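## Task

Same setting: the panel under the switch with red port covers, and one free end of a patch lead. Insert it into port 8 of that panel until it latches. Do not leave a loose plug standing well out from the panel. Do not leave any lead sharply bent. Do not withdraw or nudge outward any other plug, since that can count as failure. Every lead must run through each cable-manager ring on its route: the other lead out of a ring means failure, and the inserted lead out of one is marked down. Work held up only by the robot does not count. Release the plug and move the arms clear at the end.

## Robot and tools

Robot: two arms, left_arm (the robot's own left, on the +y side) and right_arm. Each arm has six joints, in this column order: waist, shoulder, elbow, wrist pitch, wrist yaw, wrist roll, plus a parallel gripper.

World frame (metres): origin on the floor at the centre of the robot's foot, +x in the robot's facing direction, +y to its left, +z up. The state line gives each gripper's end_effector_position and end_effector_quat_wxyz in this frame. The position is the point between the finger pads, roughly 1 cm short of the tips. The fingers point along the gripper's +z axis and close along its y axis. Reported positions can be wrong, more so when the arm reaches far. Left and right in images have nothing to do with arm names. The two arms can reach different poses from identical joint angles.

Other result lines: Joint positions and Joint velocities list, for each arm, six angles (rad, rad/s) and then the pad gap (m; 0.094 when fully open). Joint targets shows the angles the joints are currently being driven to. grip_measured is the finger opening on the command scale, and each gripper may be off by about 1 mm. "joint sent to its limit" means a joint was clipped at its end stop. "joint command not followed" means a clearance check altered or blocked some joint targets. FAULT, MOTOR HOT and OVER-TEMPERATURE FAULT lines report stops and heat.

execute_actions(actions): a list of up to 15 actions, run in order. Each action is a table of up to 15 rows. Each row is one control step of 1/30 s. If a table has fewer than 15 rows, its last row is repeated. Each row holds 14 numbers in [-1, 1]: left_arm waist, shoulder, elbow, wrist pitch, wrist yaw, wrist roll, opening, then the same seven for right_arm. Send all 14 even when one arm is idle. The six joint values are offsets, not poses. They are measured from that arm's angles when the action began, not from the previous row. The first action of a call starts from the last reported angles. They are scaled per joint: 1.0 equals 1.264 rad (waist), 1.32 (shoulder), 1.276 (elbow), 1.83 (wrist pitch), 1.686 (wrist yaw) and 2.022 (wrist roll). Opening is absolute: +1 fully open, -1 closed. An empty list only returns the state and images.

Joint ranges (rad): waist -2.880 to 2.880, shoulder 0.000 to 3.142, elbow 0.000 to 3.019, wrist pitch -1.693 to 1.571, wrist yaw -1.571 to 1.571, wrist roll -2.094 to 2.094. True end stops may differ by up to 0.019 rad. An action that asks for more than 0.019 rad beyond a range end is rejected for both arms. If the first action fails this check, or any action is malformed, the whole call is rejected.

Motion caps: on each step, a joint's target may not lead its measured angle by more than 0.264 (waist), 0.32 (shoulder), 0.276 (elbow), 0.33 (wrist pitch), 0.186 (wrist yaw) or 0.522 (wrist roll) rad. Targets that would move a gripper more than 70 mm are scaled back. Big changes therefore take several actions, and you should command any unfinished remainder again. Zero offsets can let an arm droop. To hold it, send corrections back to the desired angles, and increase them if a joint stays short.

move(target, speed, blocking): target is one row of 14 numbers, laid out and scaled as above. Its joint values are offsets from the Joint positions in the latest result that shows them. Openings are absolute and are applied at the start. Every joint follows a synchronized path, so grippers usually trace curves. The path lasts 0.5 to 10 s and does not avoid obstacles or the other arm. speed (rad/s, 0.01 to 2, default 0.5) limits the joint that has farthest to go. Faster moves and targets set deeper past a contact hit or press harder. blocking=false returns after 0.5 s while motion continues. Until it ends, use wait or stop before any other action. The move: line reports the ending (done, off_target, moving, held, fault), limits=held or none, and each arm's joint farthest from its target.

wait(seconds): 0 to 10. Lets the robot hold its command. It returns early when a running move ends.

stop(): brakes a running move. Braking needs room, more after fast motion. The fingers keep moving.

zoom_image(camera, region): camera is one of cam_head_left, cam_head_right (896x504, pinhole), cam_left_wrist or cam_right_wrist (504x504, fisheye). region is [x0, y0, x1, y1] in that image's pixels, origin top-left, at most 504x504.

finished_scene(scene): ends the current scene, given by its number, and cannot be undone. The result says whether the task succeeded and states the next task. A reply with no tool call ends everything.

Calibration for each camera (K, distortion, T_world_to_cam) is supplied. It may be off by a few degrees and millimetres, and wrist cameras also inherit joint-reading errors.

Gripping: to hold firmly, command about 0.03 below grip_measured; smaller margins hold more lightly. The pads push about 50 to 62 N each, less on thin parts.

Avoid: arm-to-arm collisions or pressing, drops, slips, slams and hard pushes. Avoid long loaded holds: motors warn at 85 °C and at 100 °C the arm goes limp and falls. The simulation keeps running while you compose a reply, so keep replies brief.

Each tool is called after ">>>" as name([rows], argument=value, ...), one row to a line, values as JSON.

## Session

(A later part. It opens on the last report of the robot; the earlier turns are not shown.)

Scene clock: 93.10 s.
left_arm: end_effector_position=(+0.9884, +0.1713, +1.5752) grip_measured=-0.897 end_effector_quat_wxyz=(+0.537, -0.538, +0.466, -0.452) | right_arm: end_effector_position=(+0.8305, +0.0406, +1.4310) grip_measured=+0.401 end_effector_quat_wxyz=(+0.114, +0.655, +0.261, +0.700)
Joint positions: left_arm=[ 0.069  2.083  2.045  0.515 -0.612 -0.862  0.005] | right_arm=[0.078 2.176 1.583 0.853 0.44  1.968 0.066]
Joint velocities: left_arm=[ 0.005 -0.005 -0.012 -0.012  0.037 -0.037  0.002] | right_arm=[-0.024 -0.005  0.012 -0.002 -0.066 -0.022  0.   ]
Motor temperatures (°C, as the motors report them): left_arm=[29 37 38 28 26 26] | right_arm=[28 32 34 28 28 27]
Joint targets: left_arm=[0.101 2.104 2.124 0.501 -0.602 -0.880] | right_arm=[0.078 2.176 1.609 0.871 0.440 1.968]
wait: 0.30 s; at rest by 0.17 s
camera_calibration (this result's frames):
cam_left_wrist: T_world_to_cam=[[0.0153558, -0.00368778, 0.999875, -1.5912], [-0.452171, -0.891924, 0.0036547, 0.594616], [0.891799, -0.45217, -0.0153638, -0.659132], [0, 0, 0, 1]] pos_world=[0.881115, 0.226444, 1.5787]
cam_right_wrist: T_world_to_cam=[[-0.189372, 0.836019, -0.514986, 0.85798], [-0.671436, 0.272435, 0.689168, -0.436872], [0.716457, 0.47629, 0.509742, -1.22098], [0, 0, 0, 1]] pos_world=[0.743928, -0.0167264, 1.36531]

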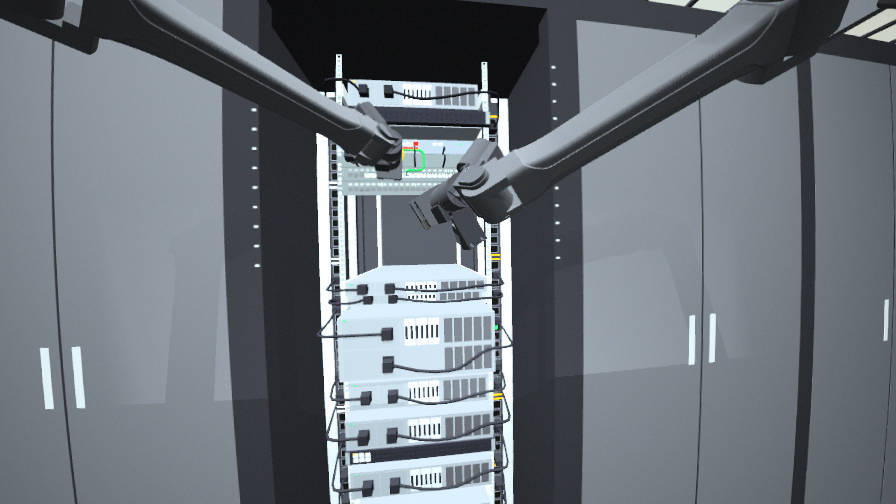

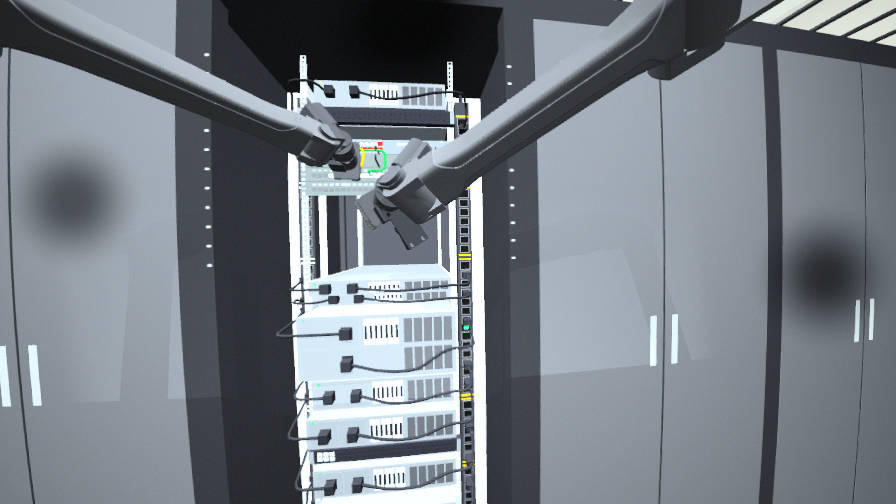

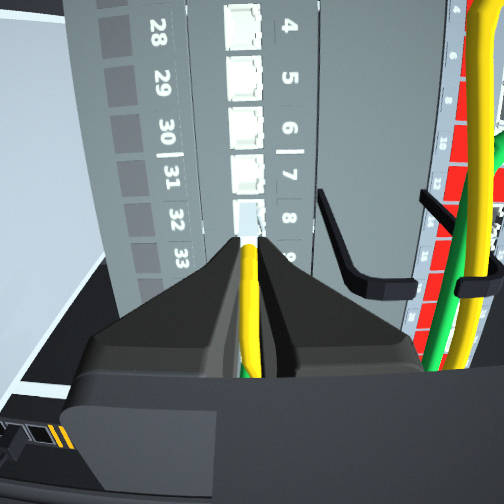

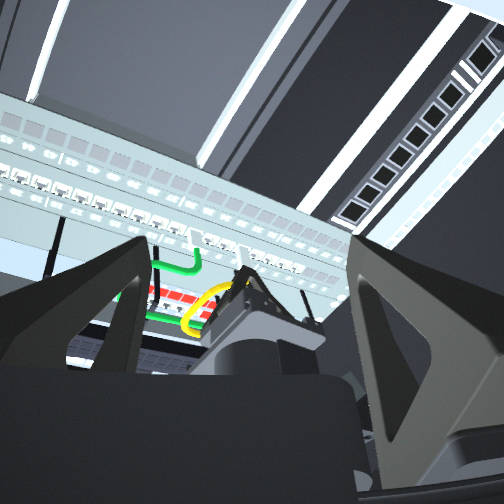

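>>> execute_actions([
  [[0.0265,0.0159,0.0619,-0.0077,0.0059,-0.0089,-0.92,0,0,0.02,0.01,0,0,0.4],[0.027,0.0159,0.0619,-0.0077,0.0059,-0.0089,-0.92,0,0,0.02,0.01,0,0,0.4],[0.0276,0.0159,0.0619,-0.0077,0.0059,-0.0089,-0.92,0,0,0.02,0.01,0,0,0.4],[0.0282,0.0159,0.0619,-0.0077,0.0059,-0.0089,-0.92,0,0,0.02,0.01,0,0,0.4],[0.0288,0.0159,0.0619,-0.0077,0.0059,-0.0089,-0.92,0,0,0.02,0.01,0,0,0.4],[0.0294,0.0159,0.0619,-0.0077,0.0059,-0.0089,-0.92,0,0,0.02,0.01,0,0,0.4],[0.03,0.0159,0.0619,-0.0077,0.0059,-0.0089,-0.92,0,0,0.02,0.01,0,0,0.4],[0.0306,0.0159,0.0619,-0.0077,0.0059,-0.0089,-0.92,0,0,0.02,0.01,0,0,0.4],[0.0312,0.0159,0.0619,-0.0077,0.0059,-0.0089,-0.92,0,0,0.02,0.01,0,0,0.4],[0.0318,0.0159,0.0619,-0.0077,0.0059,-0.0089,-0.92,0,0,0.02,0.01,0,0,0.4],[0.0324,0.0159,0.0619,-0.0077,0.0059,-0.0089,-0.92,0,0,0.02,0.01,0,0,0.4],[0.033,0.0159,0.0619,-0.0077,0.0059,-0.0089,-0.92,0,0,0.02,0.01,0,0,0.4]],
])

>>> wait(seconds=0.3)

>>> zoom_image(camera="cam_left_wrist", region=[170, 130, 330, 290])

Scene clock: 94.37 s.
left_arm: end_effector_position=(+0.9884, +0.1713, +1.5752) grip_measured=-0.897 end_effector_quat_wxyz=(+0.537, -0.538, +0.466, -0.452) | right_arm: end_effector_position=(+0.8305, +0.0406, +1.4310) grip_measured=+0.401 end_effector_quat_wxyz=(+0.114, +0.655, +0.261, +0.700)
Joint positions: left_arm=[ 0.069  2.083  2.045  0.515 -0.612 -0.862  0.005] | right_arm=[0.078 2.176 1.583 0.853 0.44  1.968 0.066]
Joint velocities: left_arm=[-0.015 -0.015  0.002 -0.002 -0.022 -0.022  0.   ] | right_arm=[-0.005 -0.005  0.002 -0.007  0.081 -0.022 -0.001]
Motor temperatures (°C, as the motors report them): left_arm=[29 37 38 28 26 26] | right_arm=[28 32 34 28 28 27]
Joint targets: left_arm=[0.110 2.104 2.124 0.501 -0.602 -0.880] | right_arm=[0.078 2.176 1.609 0.871 0.440 1.968]
camera_calibration (this result's frames):
cam_left_wrist: T_world_to_cam=[[0.0153558, -0.00368778, 0.999875, -1.5912], [-0.452171, -0.891924, 0.0036547, 0.594616], [0.891799, -0.45217, -0.0153638, -0.659132], [0, 0, 0, 1]] pos_world=[0.881115, 0.226444, 1.5787]
cam_right_wrist: T_world_to_cam=[[-0.189372, 0.836019, -0.514986, 0.85798], [-0.671436, 0.272435, 0.689168, -0.436872], [0.716457, 0.47629, 0.509742, -1.22098], [0, 0, 0, 1]] pos_world=[0.743928, -0.0167264, 1.36531]

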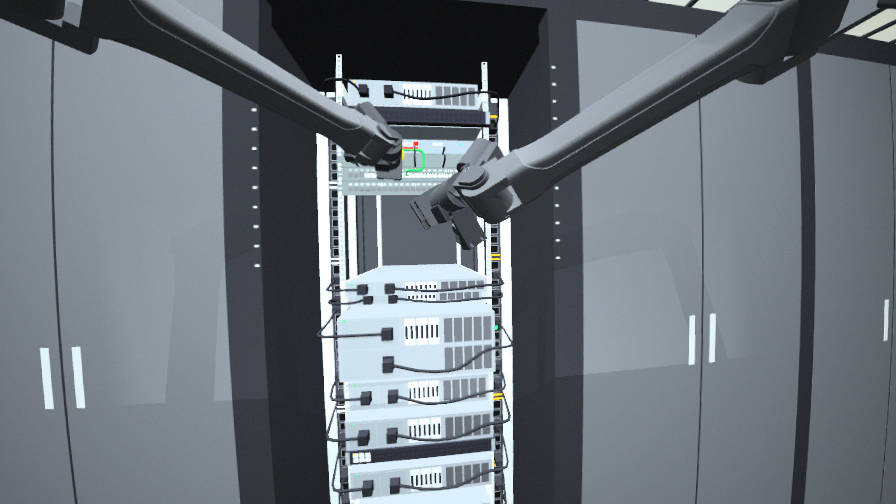

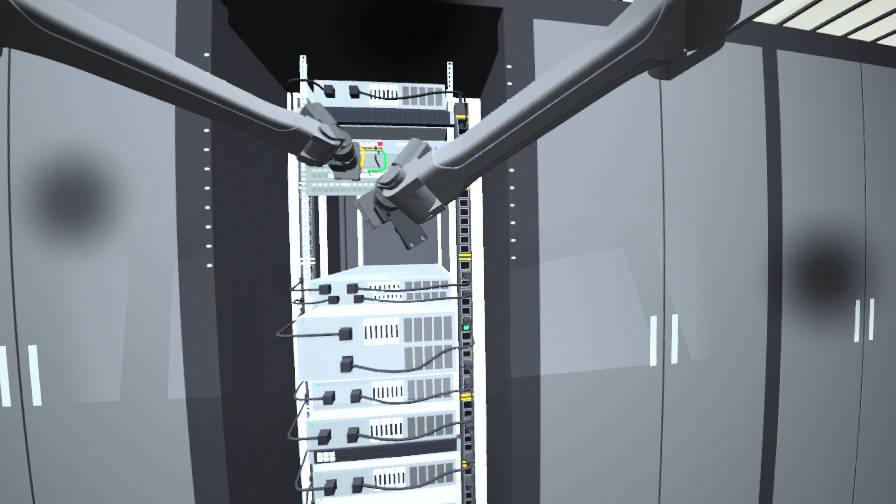

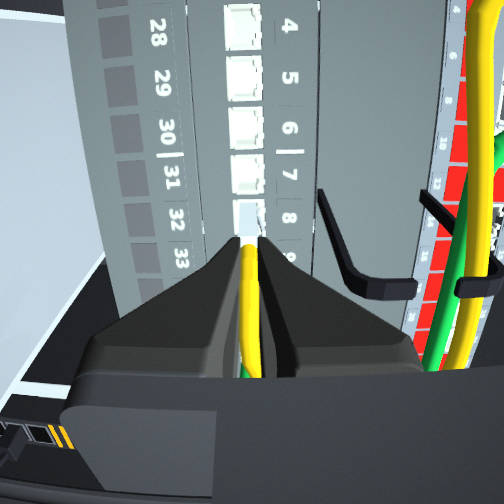

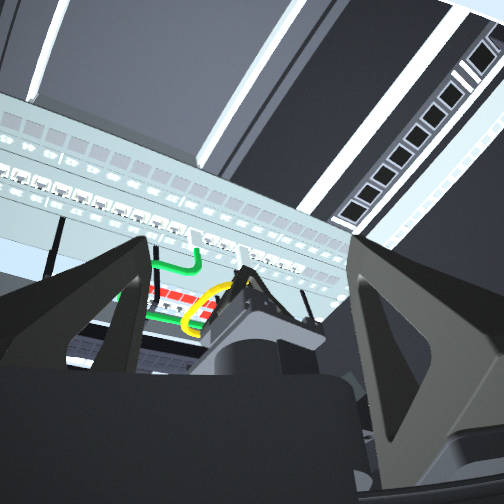

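Scene clock: 94.67 s.
left_arm: end_effector_position=(+0.9884, +0.1713, +1.5752) grip_measured=-0.897 end_effector_quat_wxyz=(+0.537, -0.538, +0.466, -0.452) | right_arm: end_effector_position=(+0.8305, +0.0406, +1.4310) grip_measured=+0.401 end_effector_quat_wxyz=(+0.114, +0.655, +0.261, +0.700)
Joint positions: left_arm=[ 0.069  2.083  2.045  0.515 -0.612 -0.862  0.005] | right_arm=[0.078 2.176 1.583 0.853 0.44  1.968 0.066]
Joint velocities: left_arm=[ 0.005  0.005  0.012 -0.022  0.022 -0.007 -0.001] | right_arm=[-0.015 -0.005 -0.012 -0.012  0.066 -0.007  0.   ]
Motor temperatures (°C, as the motors report them): left_arm=[29 37 38 28 26 26] | right_arm=[28 32 34 28 28 27]
Joint targets: left_arm=[0.110 2.104 2.124 0.501 -0.602 -0.880] | right_arm=[0.078 2.176 1.609 0.871 0.440 1.968]
wait: 0.30 s; at rest by 0.17 s
camera_calibration (this result's frames):
cam_left_wrist: T_world_to_cam=[[0.0153558, -0.00368778, 0.999875, -1.5912], [-0.452171, -0.891924, 0.0036547, 0.594616], [0.891799, -0.45217, -0.0153638, -0.659132], [0, 0, 0, 1]] pos_world=[0.881115, 0.226444, 1.5787]
cam_right_wrist: T_world_to_cam=[[-0.189372, 0.836019, -0.514986, 0.85798], [-0.671436, 0.272435, 0.689168, -0.436872], [0.716457, 0.47629, 0.509742, -1.22098], [0, 0, 0, 1]] pos_world=[0.743928, -0.0167264, 1.36531]

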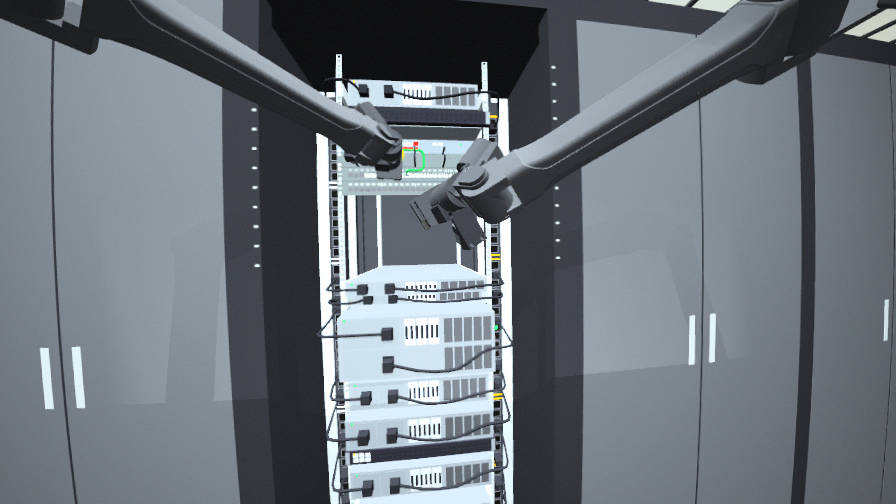

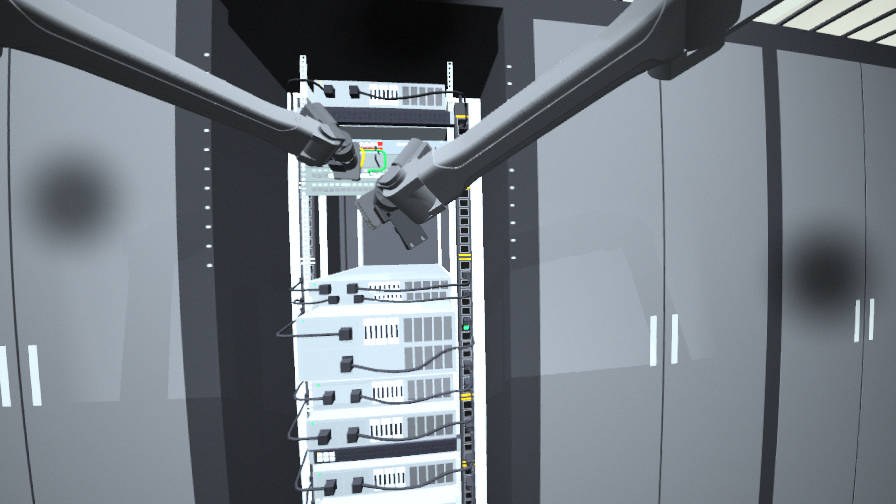

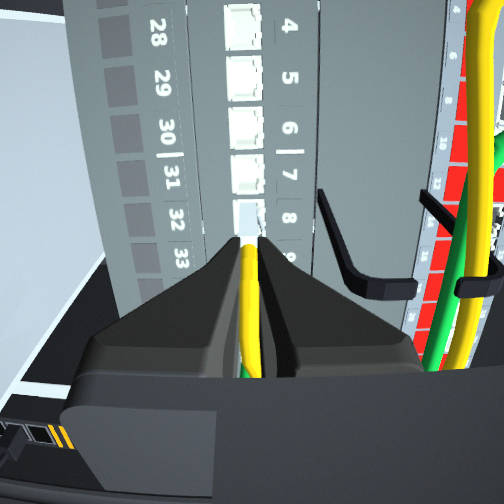

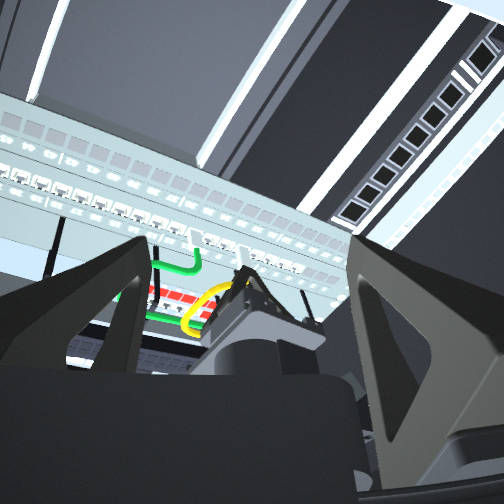

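Region (170, 130, 330, 290) of cam_left_wrist's 504x504 image, scaled by 3.150, with more detail than that image has.

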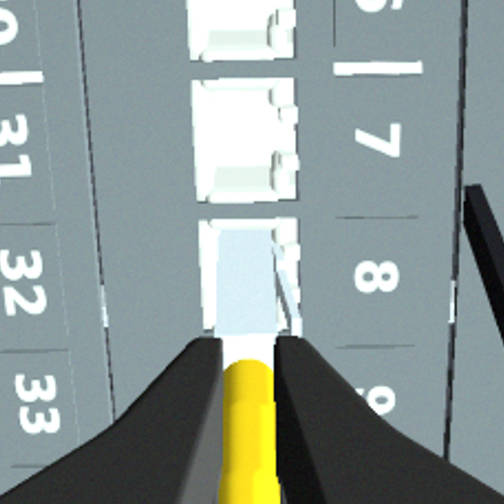

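>>> execute_actions([
  [[0.0335,0.0159,0.0619,-0.0077,0.0059,-0.0089,-0.92,0,0,0.02,0.01,0,0,0.4],[0.034,0.0159,0.0619,-0.0077,0.0059,-0.0089,-0.92,0,0,0.02,0.01,0,0,0.4],[0.0346,0.0159,0.0619,-0.0077,0.0059,-0.0089,-0.92,0,0,0.02,0.01,0,0,0.4],[0.0352,0.0159,0.0619,-0.0077,0.0059,-0.0089,-0.92,0,0,0.02,0.01,0,0,0.4],[0.0358,0.0159,0.0619,-0.0077,0.0059,-0.0089,-0.92,0,0,0.02,0.01,0,0,0.4],[0.0364,0.0159,0.0619,-0.0077,0.0059,-0.0089,-0.92,0,0,0.02,0.01,0,0,0.4],[0.037,0.0159,0.0619,-0.0077,0.0059,-0.0089,-0.92,0,0,0.02,0.01,0,0,0.4],[0.0376,0.0159,0.0619,-0.0077,0.0059,-0.0089,-0.92,0,0,0.02,0.01,0,0,0.4],[0.0382,0.0159,0.0619,-0.0077,0.0059,-0.0089,-0.92,0,0,0.02,0.01,0,0,0.4],[0.0388,0.0159,0.0619,-0.0077,0.0059,-0.0089,-0.92,0,0,0.02,0.01,0,0,0.4],[0.0394,0.0159,0.0619,-0.0077,0.0059,-0.0089,-0.92,0,0,0.02,0.01,0,0,0.4],[0.04,0.0159,0.0619,-0.0077,0.0059,-0.0089,-0.92,0,0,0.02,0.01,0,0,0.4]],
])

>>> wait(seconds=0.3)

>>> zoom_image(camera="cam_left_wrist", region=[170, 130, 330, 290])

Scene clock: 96.07 s.
left_arm: end_effector_position=(+0.9887, +0.1720, +1.5747) grip_measured=-0.897 end_effector_quat_wxyz=(+0.537, -0.538, +0.466, -0.452) | right_arm: end_effector_position=(+0.8305, +0.0406, +1.4310) grip_measured=+0.401 end_effector_quat_wxyz=(+0.114, +0.655, +0.261, +0.700)
Joint positions: left_arm=[ 0.07   2.083  2.045  0.515 -0.612 -0.862  0.005] | right_arm=[0.078 2.176 1.583 0.853 0.44  1.968 0.066]
Joint velocities: left_arm=[-0.005  0.005  0.007 -0.007 -0.051 -0.022 -0.   ] | right_arm=[ 0.005  0.005  0.007 -0.002 -0.037 -0.066  0.001]
Motor temperatures (°C, as the motors report them): left_arm=[29 37 39 28 26 26] | right_arm=[28 32 34 28 28 27]
Joint targets: left_arm=[0.119 2.104 2.124 0.501 -0.602 -0.880] | right_arm=[0.078 2.176 1.609 0.871 0.440 1.968]
camera_calibration (this result's frames):
cam_left_wrist: T_world_to_cam=[[0.0158425, -0.00404585, 0.999866, -1.5911], [-0.451305, -0.892363, 0.00353989, 0.594841], [0.892229, -0.451301, -0.0159631, -0.658745], [0, 0, 0, 1]] pos_world=[0.881414, 0.227084, 1.57827]
cam_right_wrist: T_world_to_cam=[[-0.189372, 0.836019, -0.514986, 0.85798], [-0.671436, 0.272435, 0.689168, -0.436872], [0.716457, 0.47629, 0.509742, -1.22098], [0, 0, 0, 1]] pos_world=[0.743928, -0.0167264, 1.36531]

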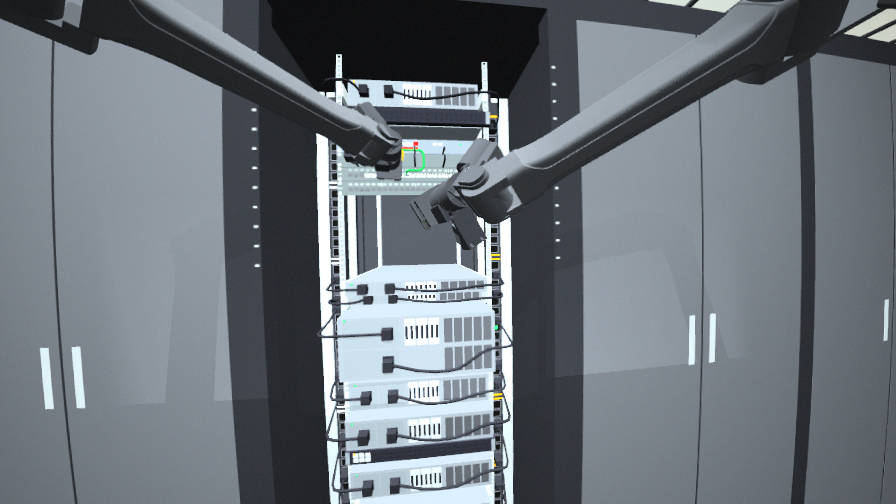

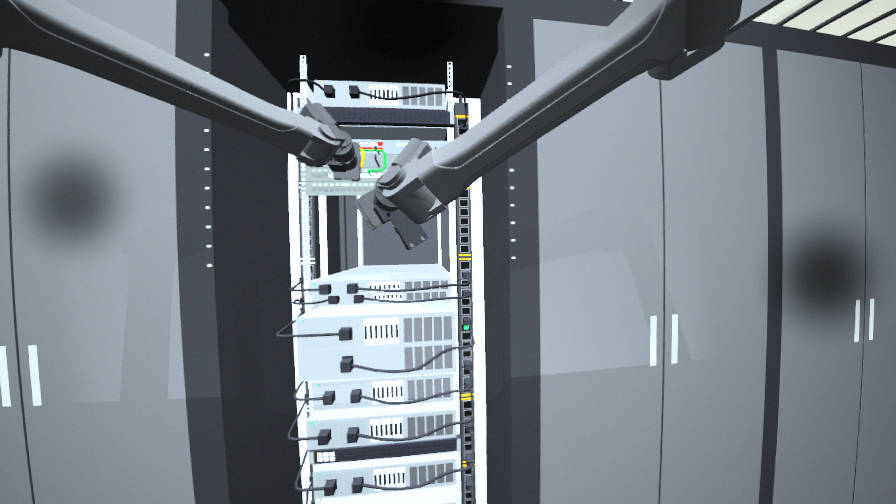

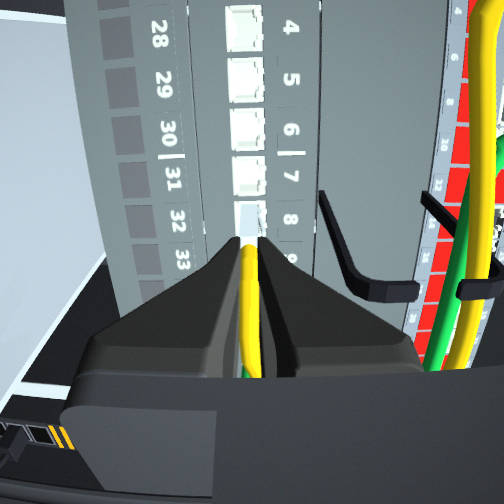

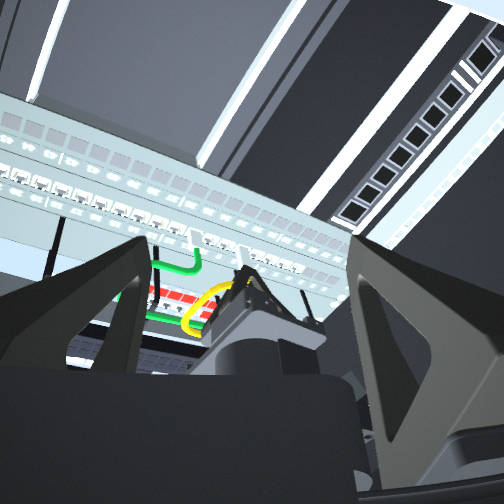

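Scene clock: 96.37 s.
left_arm: end_effector_position=(+0.9887, +0.1720, +1.5747) grip_measured=-0.897 end_effector_quat_wxyz=(+0.537, -0.538, +0.466, -0.452) | right_arm: end_effector_position=(+0.8305, +0.0406, +1.4310) grip_measured=+0.401 end_effector_quat_wxyz=(+0.114, +0.655, +0.261, +0.700)
Joint positions: left_arm=[ 0.07   2.083  2.045  0.515 -0.612 -0.862  0.005] | right_arm=[0.078 2.176 1.583 0.853 0.44  1.968 0.066]
Joint velocities: left_arm=[ 0.005 -0.005  0.002  0.007  0.007  0.007  0.001] | right_arm=[-0.024  0.015 -0.002  0.007 -0.022 -0.037 -0.001]
Motor temperatures (°C, as the motors report them): left_arm=[29 37 39 28 26 26] | right_arm=[28 32 34 28 28 27]
Joint targets: left_arm=[0.119 2.104 2.124 0.501 -0.602 -0.880] | right_arm=[0.078 2.176 1.609 0.871 0.440 1.968]
wait: 0.30 s; at rest by 0.17 s
camera_calibration (this result's frames):
cam_left_wrist: T_world_to_cam=[[0.0158425, -0.00404585, 0.999866, -1.5911], [-0.451305, -0.892363, 0.00353989, 0.594841], [0.892229, -0.451301, -0.0159631, -0.658745], [0, 0, 0, 1]] pos_world=[0.881414, 0.227084, 1.57827]
cam_right_wrist: T_world_to_cam=[[-0.189372, 0.836019, -0.514986, 0.85798], [-0.671436, 0.272435, 0.689168, -0.436872], [0.716457, 0.47629, 0.509742, -1.22098], [0, 0, 0, 1]] pos_world=[0.743928, -0.0167264, 1.36531]

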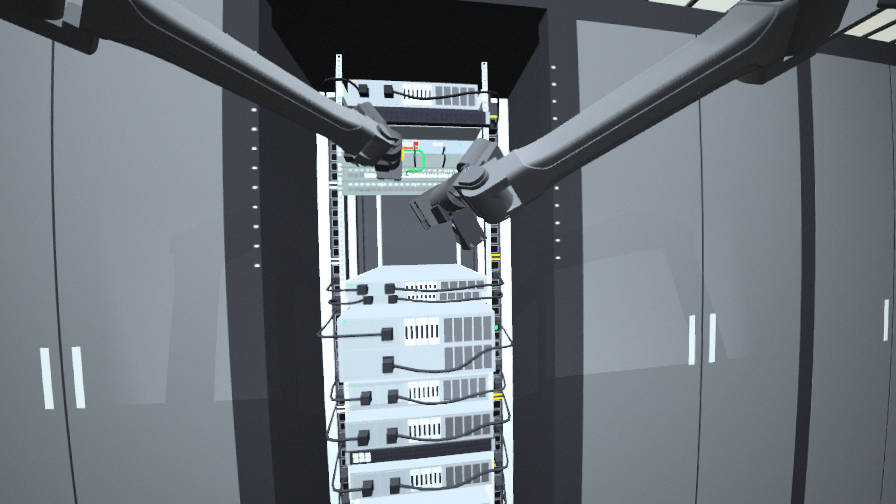

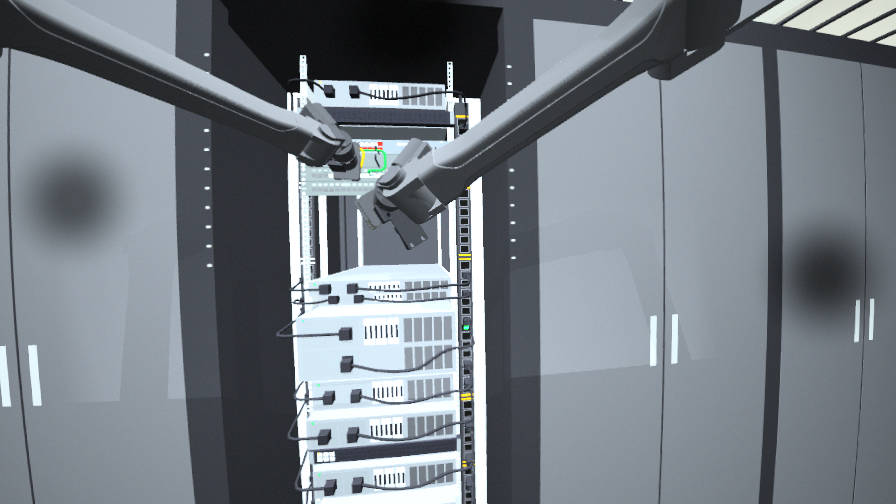

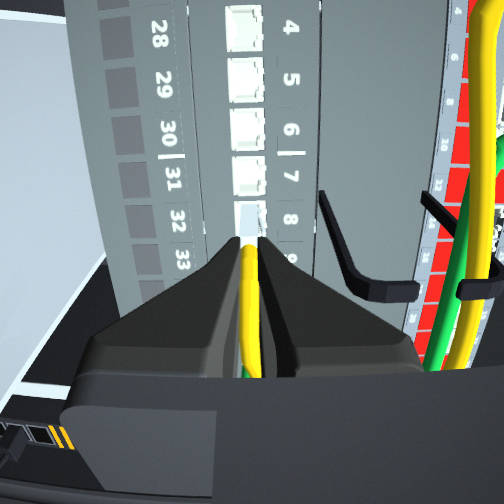

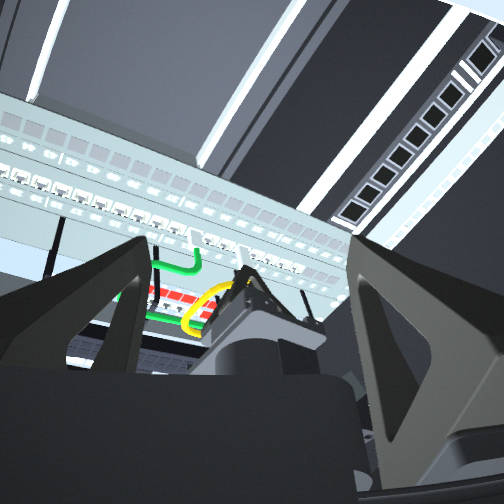

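Region (170, 130, 330, 290) of cam_left_wrist's 504x504 image, scaled by 3.150, with more detail than that image has.

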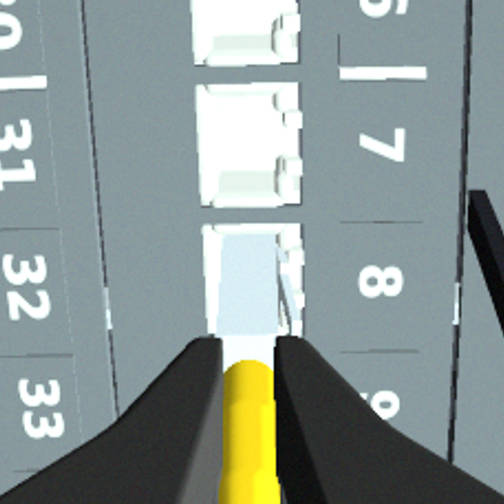

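>>> execute_actions([
  [[0.0392,0.0163,0.0629,-0.008,0.006,-0.0089,-0.92,0,0,0.02,0.01,0,0,0.4],[0.0396,0.0167,0.064,-0.0084,0.0061,-0.0089,-0.92,0,0,0.02,0.01,0,0,0.4],[0.04,0.0171,0.065,-0.0087,0.0062,-0.0089,-0.92,0,0,0.02,0.01,0,0,0.4],[0.0404,0.0176,0.0661,-0.009,0.0063,-0.0089,-0.92,0,0,0.02,0.01,0,0,0.4],[0.0408,0.018,0.0671,-0.0094,0.0064,-0.0089,-0.92,0,0,0.02,0.01,0,0,0.4],[0.0412,0.0184,0.0681,-0.0097,0.0065,-0.0089,-0.92,0,0,0.02,0.01,0,0,0.4],[0.0416,0.0188,0.0692,-0.01,0.0066,-0.0089,-0.92,0,0,0.02,0.01,0,0,0.4],[0.042,0.0192,0.0702,-0.0104,0.0067,-0.0089,-0.92,0,0,0.02,0.01,0,0,0.4],[0.0424,0.0196,0.0713,-0.0107,0.0068,-0.0089,-0.92,0,0,0.02,0.01,0,0,0.4],[0.0428,0.0201,0.0723,-0.011,0.0069,-0.0089,-0.92,0,0,0.02,0.01,0,0,0.4],[0.0432,0.0205,0.0734,-0.0114,0.007,-0.0089,-0.92,0,0,0.02,0.01,0,0,0.4],[0.0435,0.0209,0.0744,-0.0117,0.0071,-0.0089,-0.92,0,0,0.02,0.01,0,0,0.4]],
])

>>> wait(seconds=0.3)

>>> zoom_image(camera="cam_left_wrist", region=[170, 130, 330, 290])

>>> zoom_image(camera="cam_right_wrist", region=[180, 220, 270, 280])

Scene clock: 97.67 s.
left_arm: end_effector_position=(+0.9927, +0.1731, +1.5732) grip_measured=-0.898 end_effector_quat_wxyz=(+0.538, -0.538, +0.466, -0.451) | right_arm: end_effector_position=(+0.8305, +0.0406, +1.4310) grip_measured=+0.401 end_effector_quat_wxyz=(+0.114, +0.655, +0.261, +0.700)
Joint positions: left_arm=[ 0.074  2.092  2.062  0.508 -0.609 -0.862  0.005] | right_arm=[0.078 2.176 1.583 0.853 0.44  1.968 0.066]
Joint velocities: left_arm=[-0.005  0.005 -0.007 -0.007  0.037  0.051  0.   ] | right_arm=[-0.005  0.005  0.002  0.002  0.007  0.095  0.   ]
Motor temperatures (°C, as the motors report them): left_arm=[29 37 39 28 27 26] | right_arm=[29 32 34 28 28 27]
Joint targets: left_arm=[0.125 2.111 2.140 0.494 -0.600 -0.880] | right_arm=[0.078 2.176 1.609 0.871 0.440 1.968]
camera_calibration (this result's frames):
cam_left_wrist: T_world_to_cam=[[0.0161204, -0.00596806, 0.999852, -1.58957], [-0.450123, -0.892964, 0.0019272, 0.599092], [0.892821, -0.450088, -0.0170813, -0.660902], [0, 0, 0, 1]] pos_world=[0.885357, 0.228017, 1.57689]
cam_right_wrist: T_world_to_cam=[[-0.189372, 0.836019, -0.514986, 0.85798], [-0.671436, 0.272435, 0.689168, -0.436872], [0.716457, 0.47629, 0.509742, -1.22098], [0, 0, 0, 1]] pos_world=[0.743928, -0.0167264, 1.36531]

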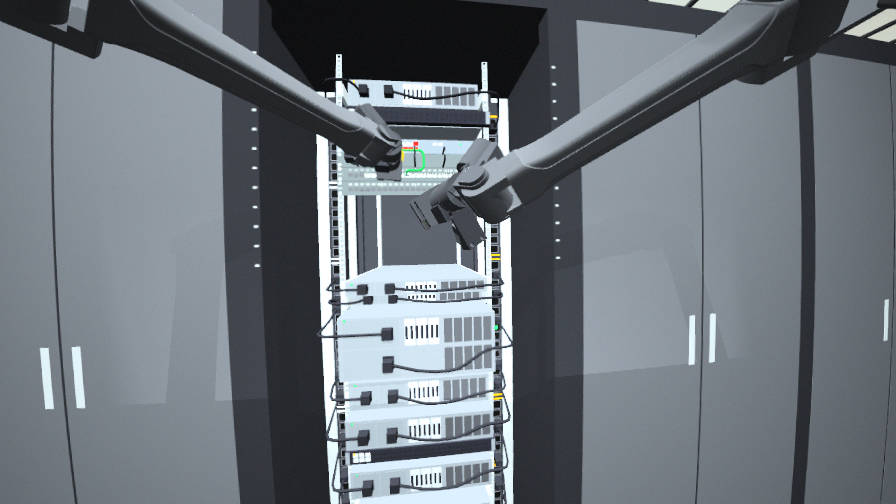

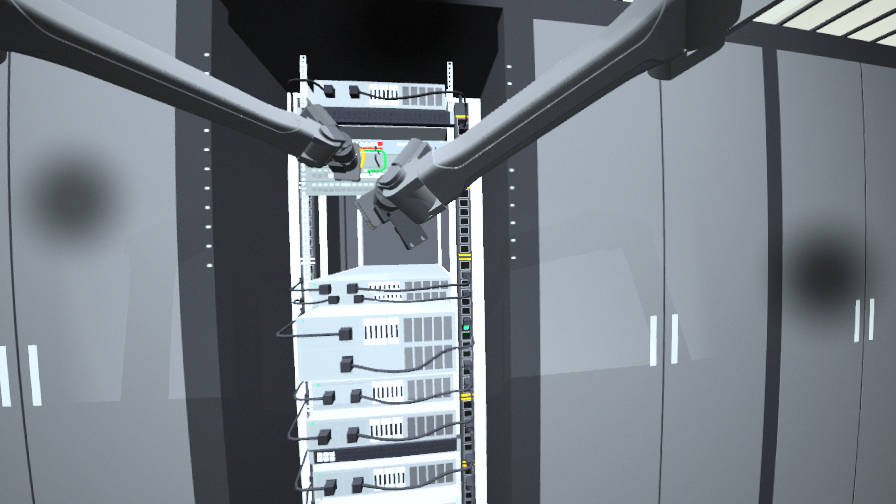

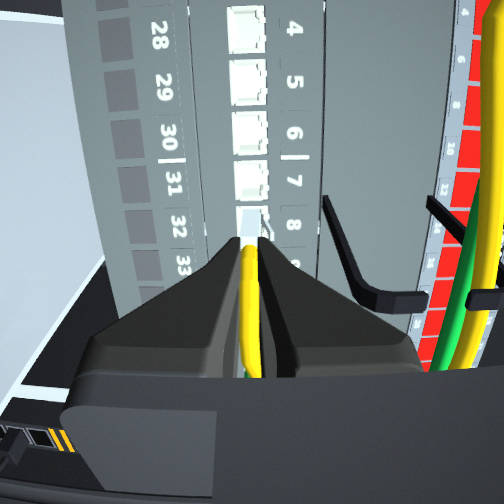

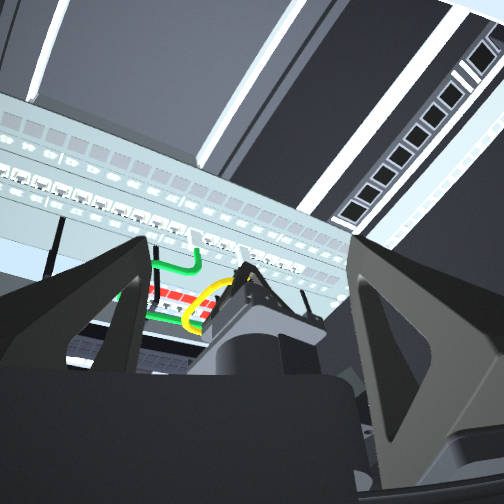

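Scene clock: 97.97 s.
left_arm: end_effector_position=(+0.9927, +0.1731, +1.5732) grip_measured=-0.898 end_effector_quat_wxyz=(+0.538, -0.538, +0.466, -0.451) | right_arm: end_effector_position=(+0.8305, +0.0406, +1.4310) grip_measured=+0.401 end_effector_quat_wxyz=(+0.114, +0.655, +0.261, +0.700)
Joint positions: left_arm=[ 0.074  2.092  2.062  0.508 -0.609 -0.862  0.005] | right_arm=[0.078 2.176 1.583 0.853 0.44  1.968 0.066]
Joint velocities: left_arm=[-0.015 -0.005 -0.037 -0.007 -0.066  0.037  0.   ] | right_arm=[ 0.005  0.005  0.017  0.012 -0.022  0.037  0.001]
Motor temperatures (°C, as the motors report them): left_arm=[29 37 39 28 27 26] | right_arm=[29 32 34 28 28 27]
Joint targets: left_arm=[0.125 2.111 2.140 0.494 -0.600 -0.880] | right_arm=[0.078 2.176 1.609 0.871 0.440 1.968]
wait: 0.30 s; at rest by 0.17 s
camera_calibration (this result's frames):
cam_left_wrist: T_world_to_cam=[[0.0161204, -0.00596806, 0.999852, -1.58957], [-0.450123, -0.892964, 0.0019272, 0.599092], [0.892821, -0.450088, -0.0170813, -0.660902], [0, 0, 0, 1]] pos_world=[0.885357, 0.228017, 1.57689]
cam_right_wrist: T_world_to_cam=[[-0.189372, 0.836019, -0.514986, 0.85798], [-0.671436, 0.272435, 0.689168, -0.436872], [0.716457, 0.47629, 0.509742, -1.22098], [0, 0, 0, 1]] pos_world=[0.743928, -0.0167264, 1.36531]

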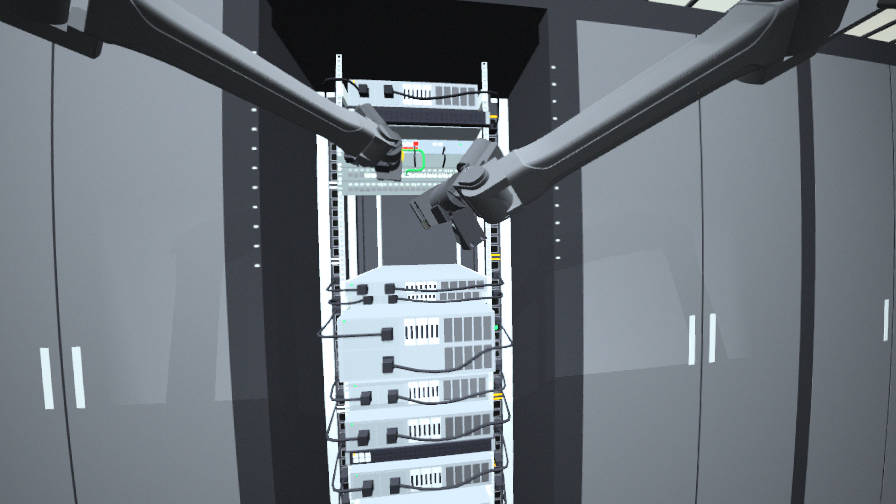

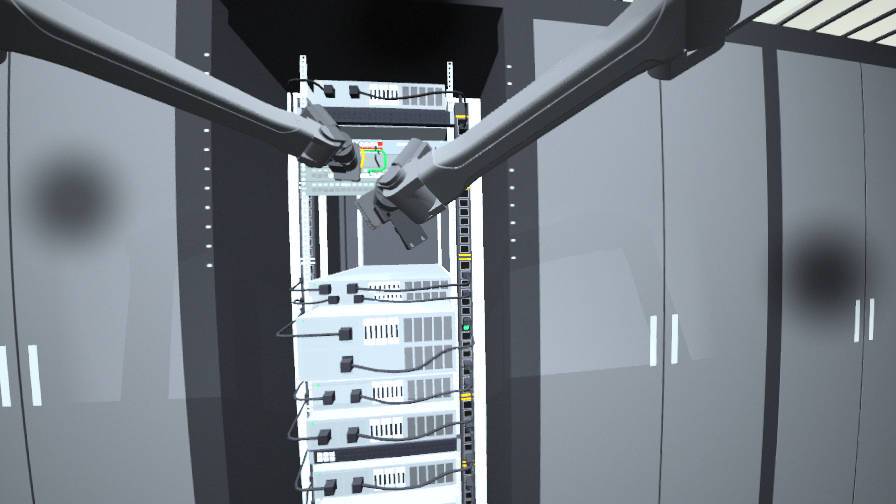

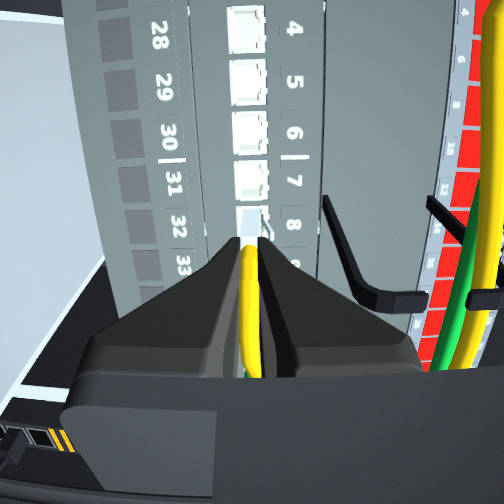

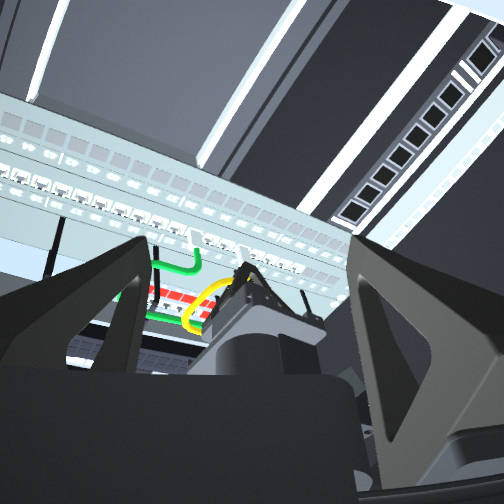

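Region (170, 130, 330, 290) of cam_left_wrist's 504x504 image, scaled by 3.150, with more detail than that image has.

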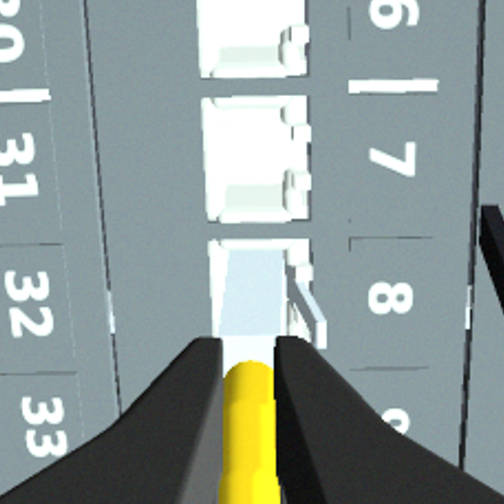

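Region (180, 220, 270, 280) of cam_right_wrist's 504x504 image, scaled by 5.600, with more detail than that image has.

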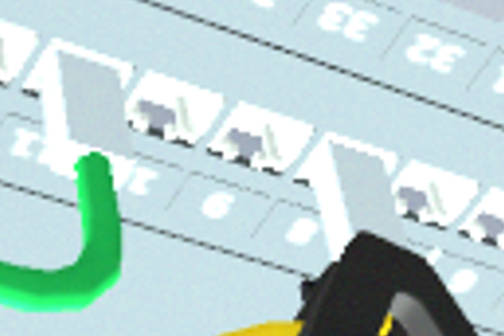

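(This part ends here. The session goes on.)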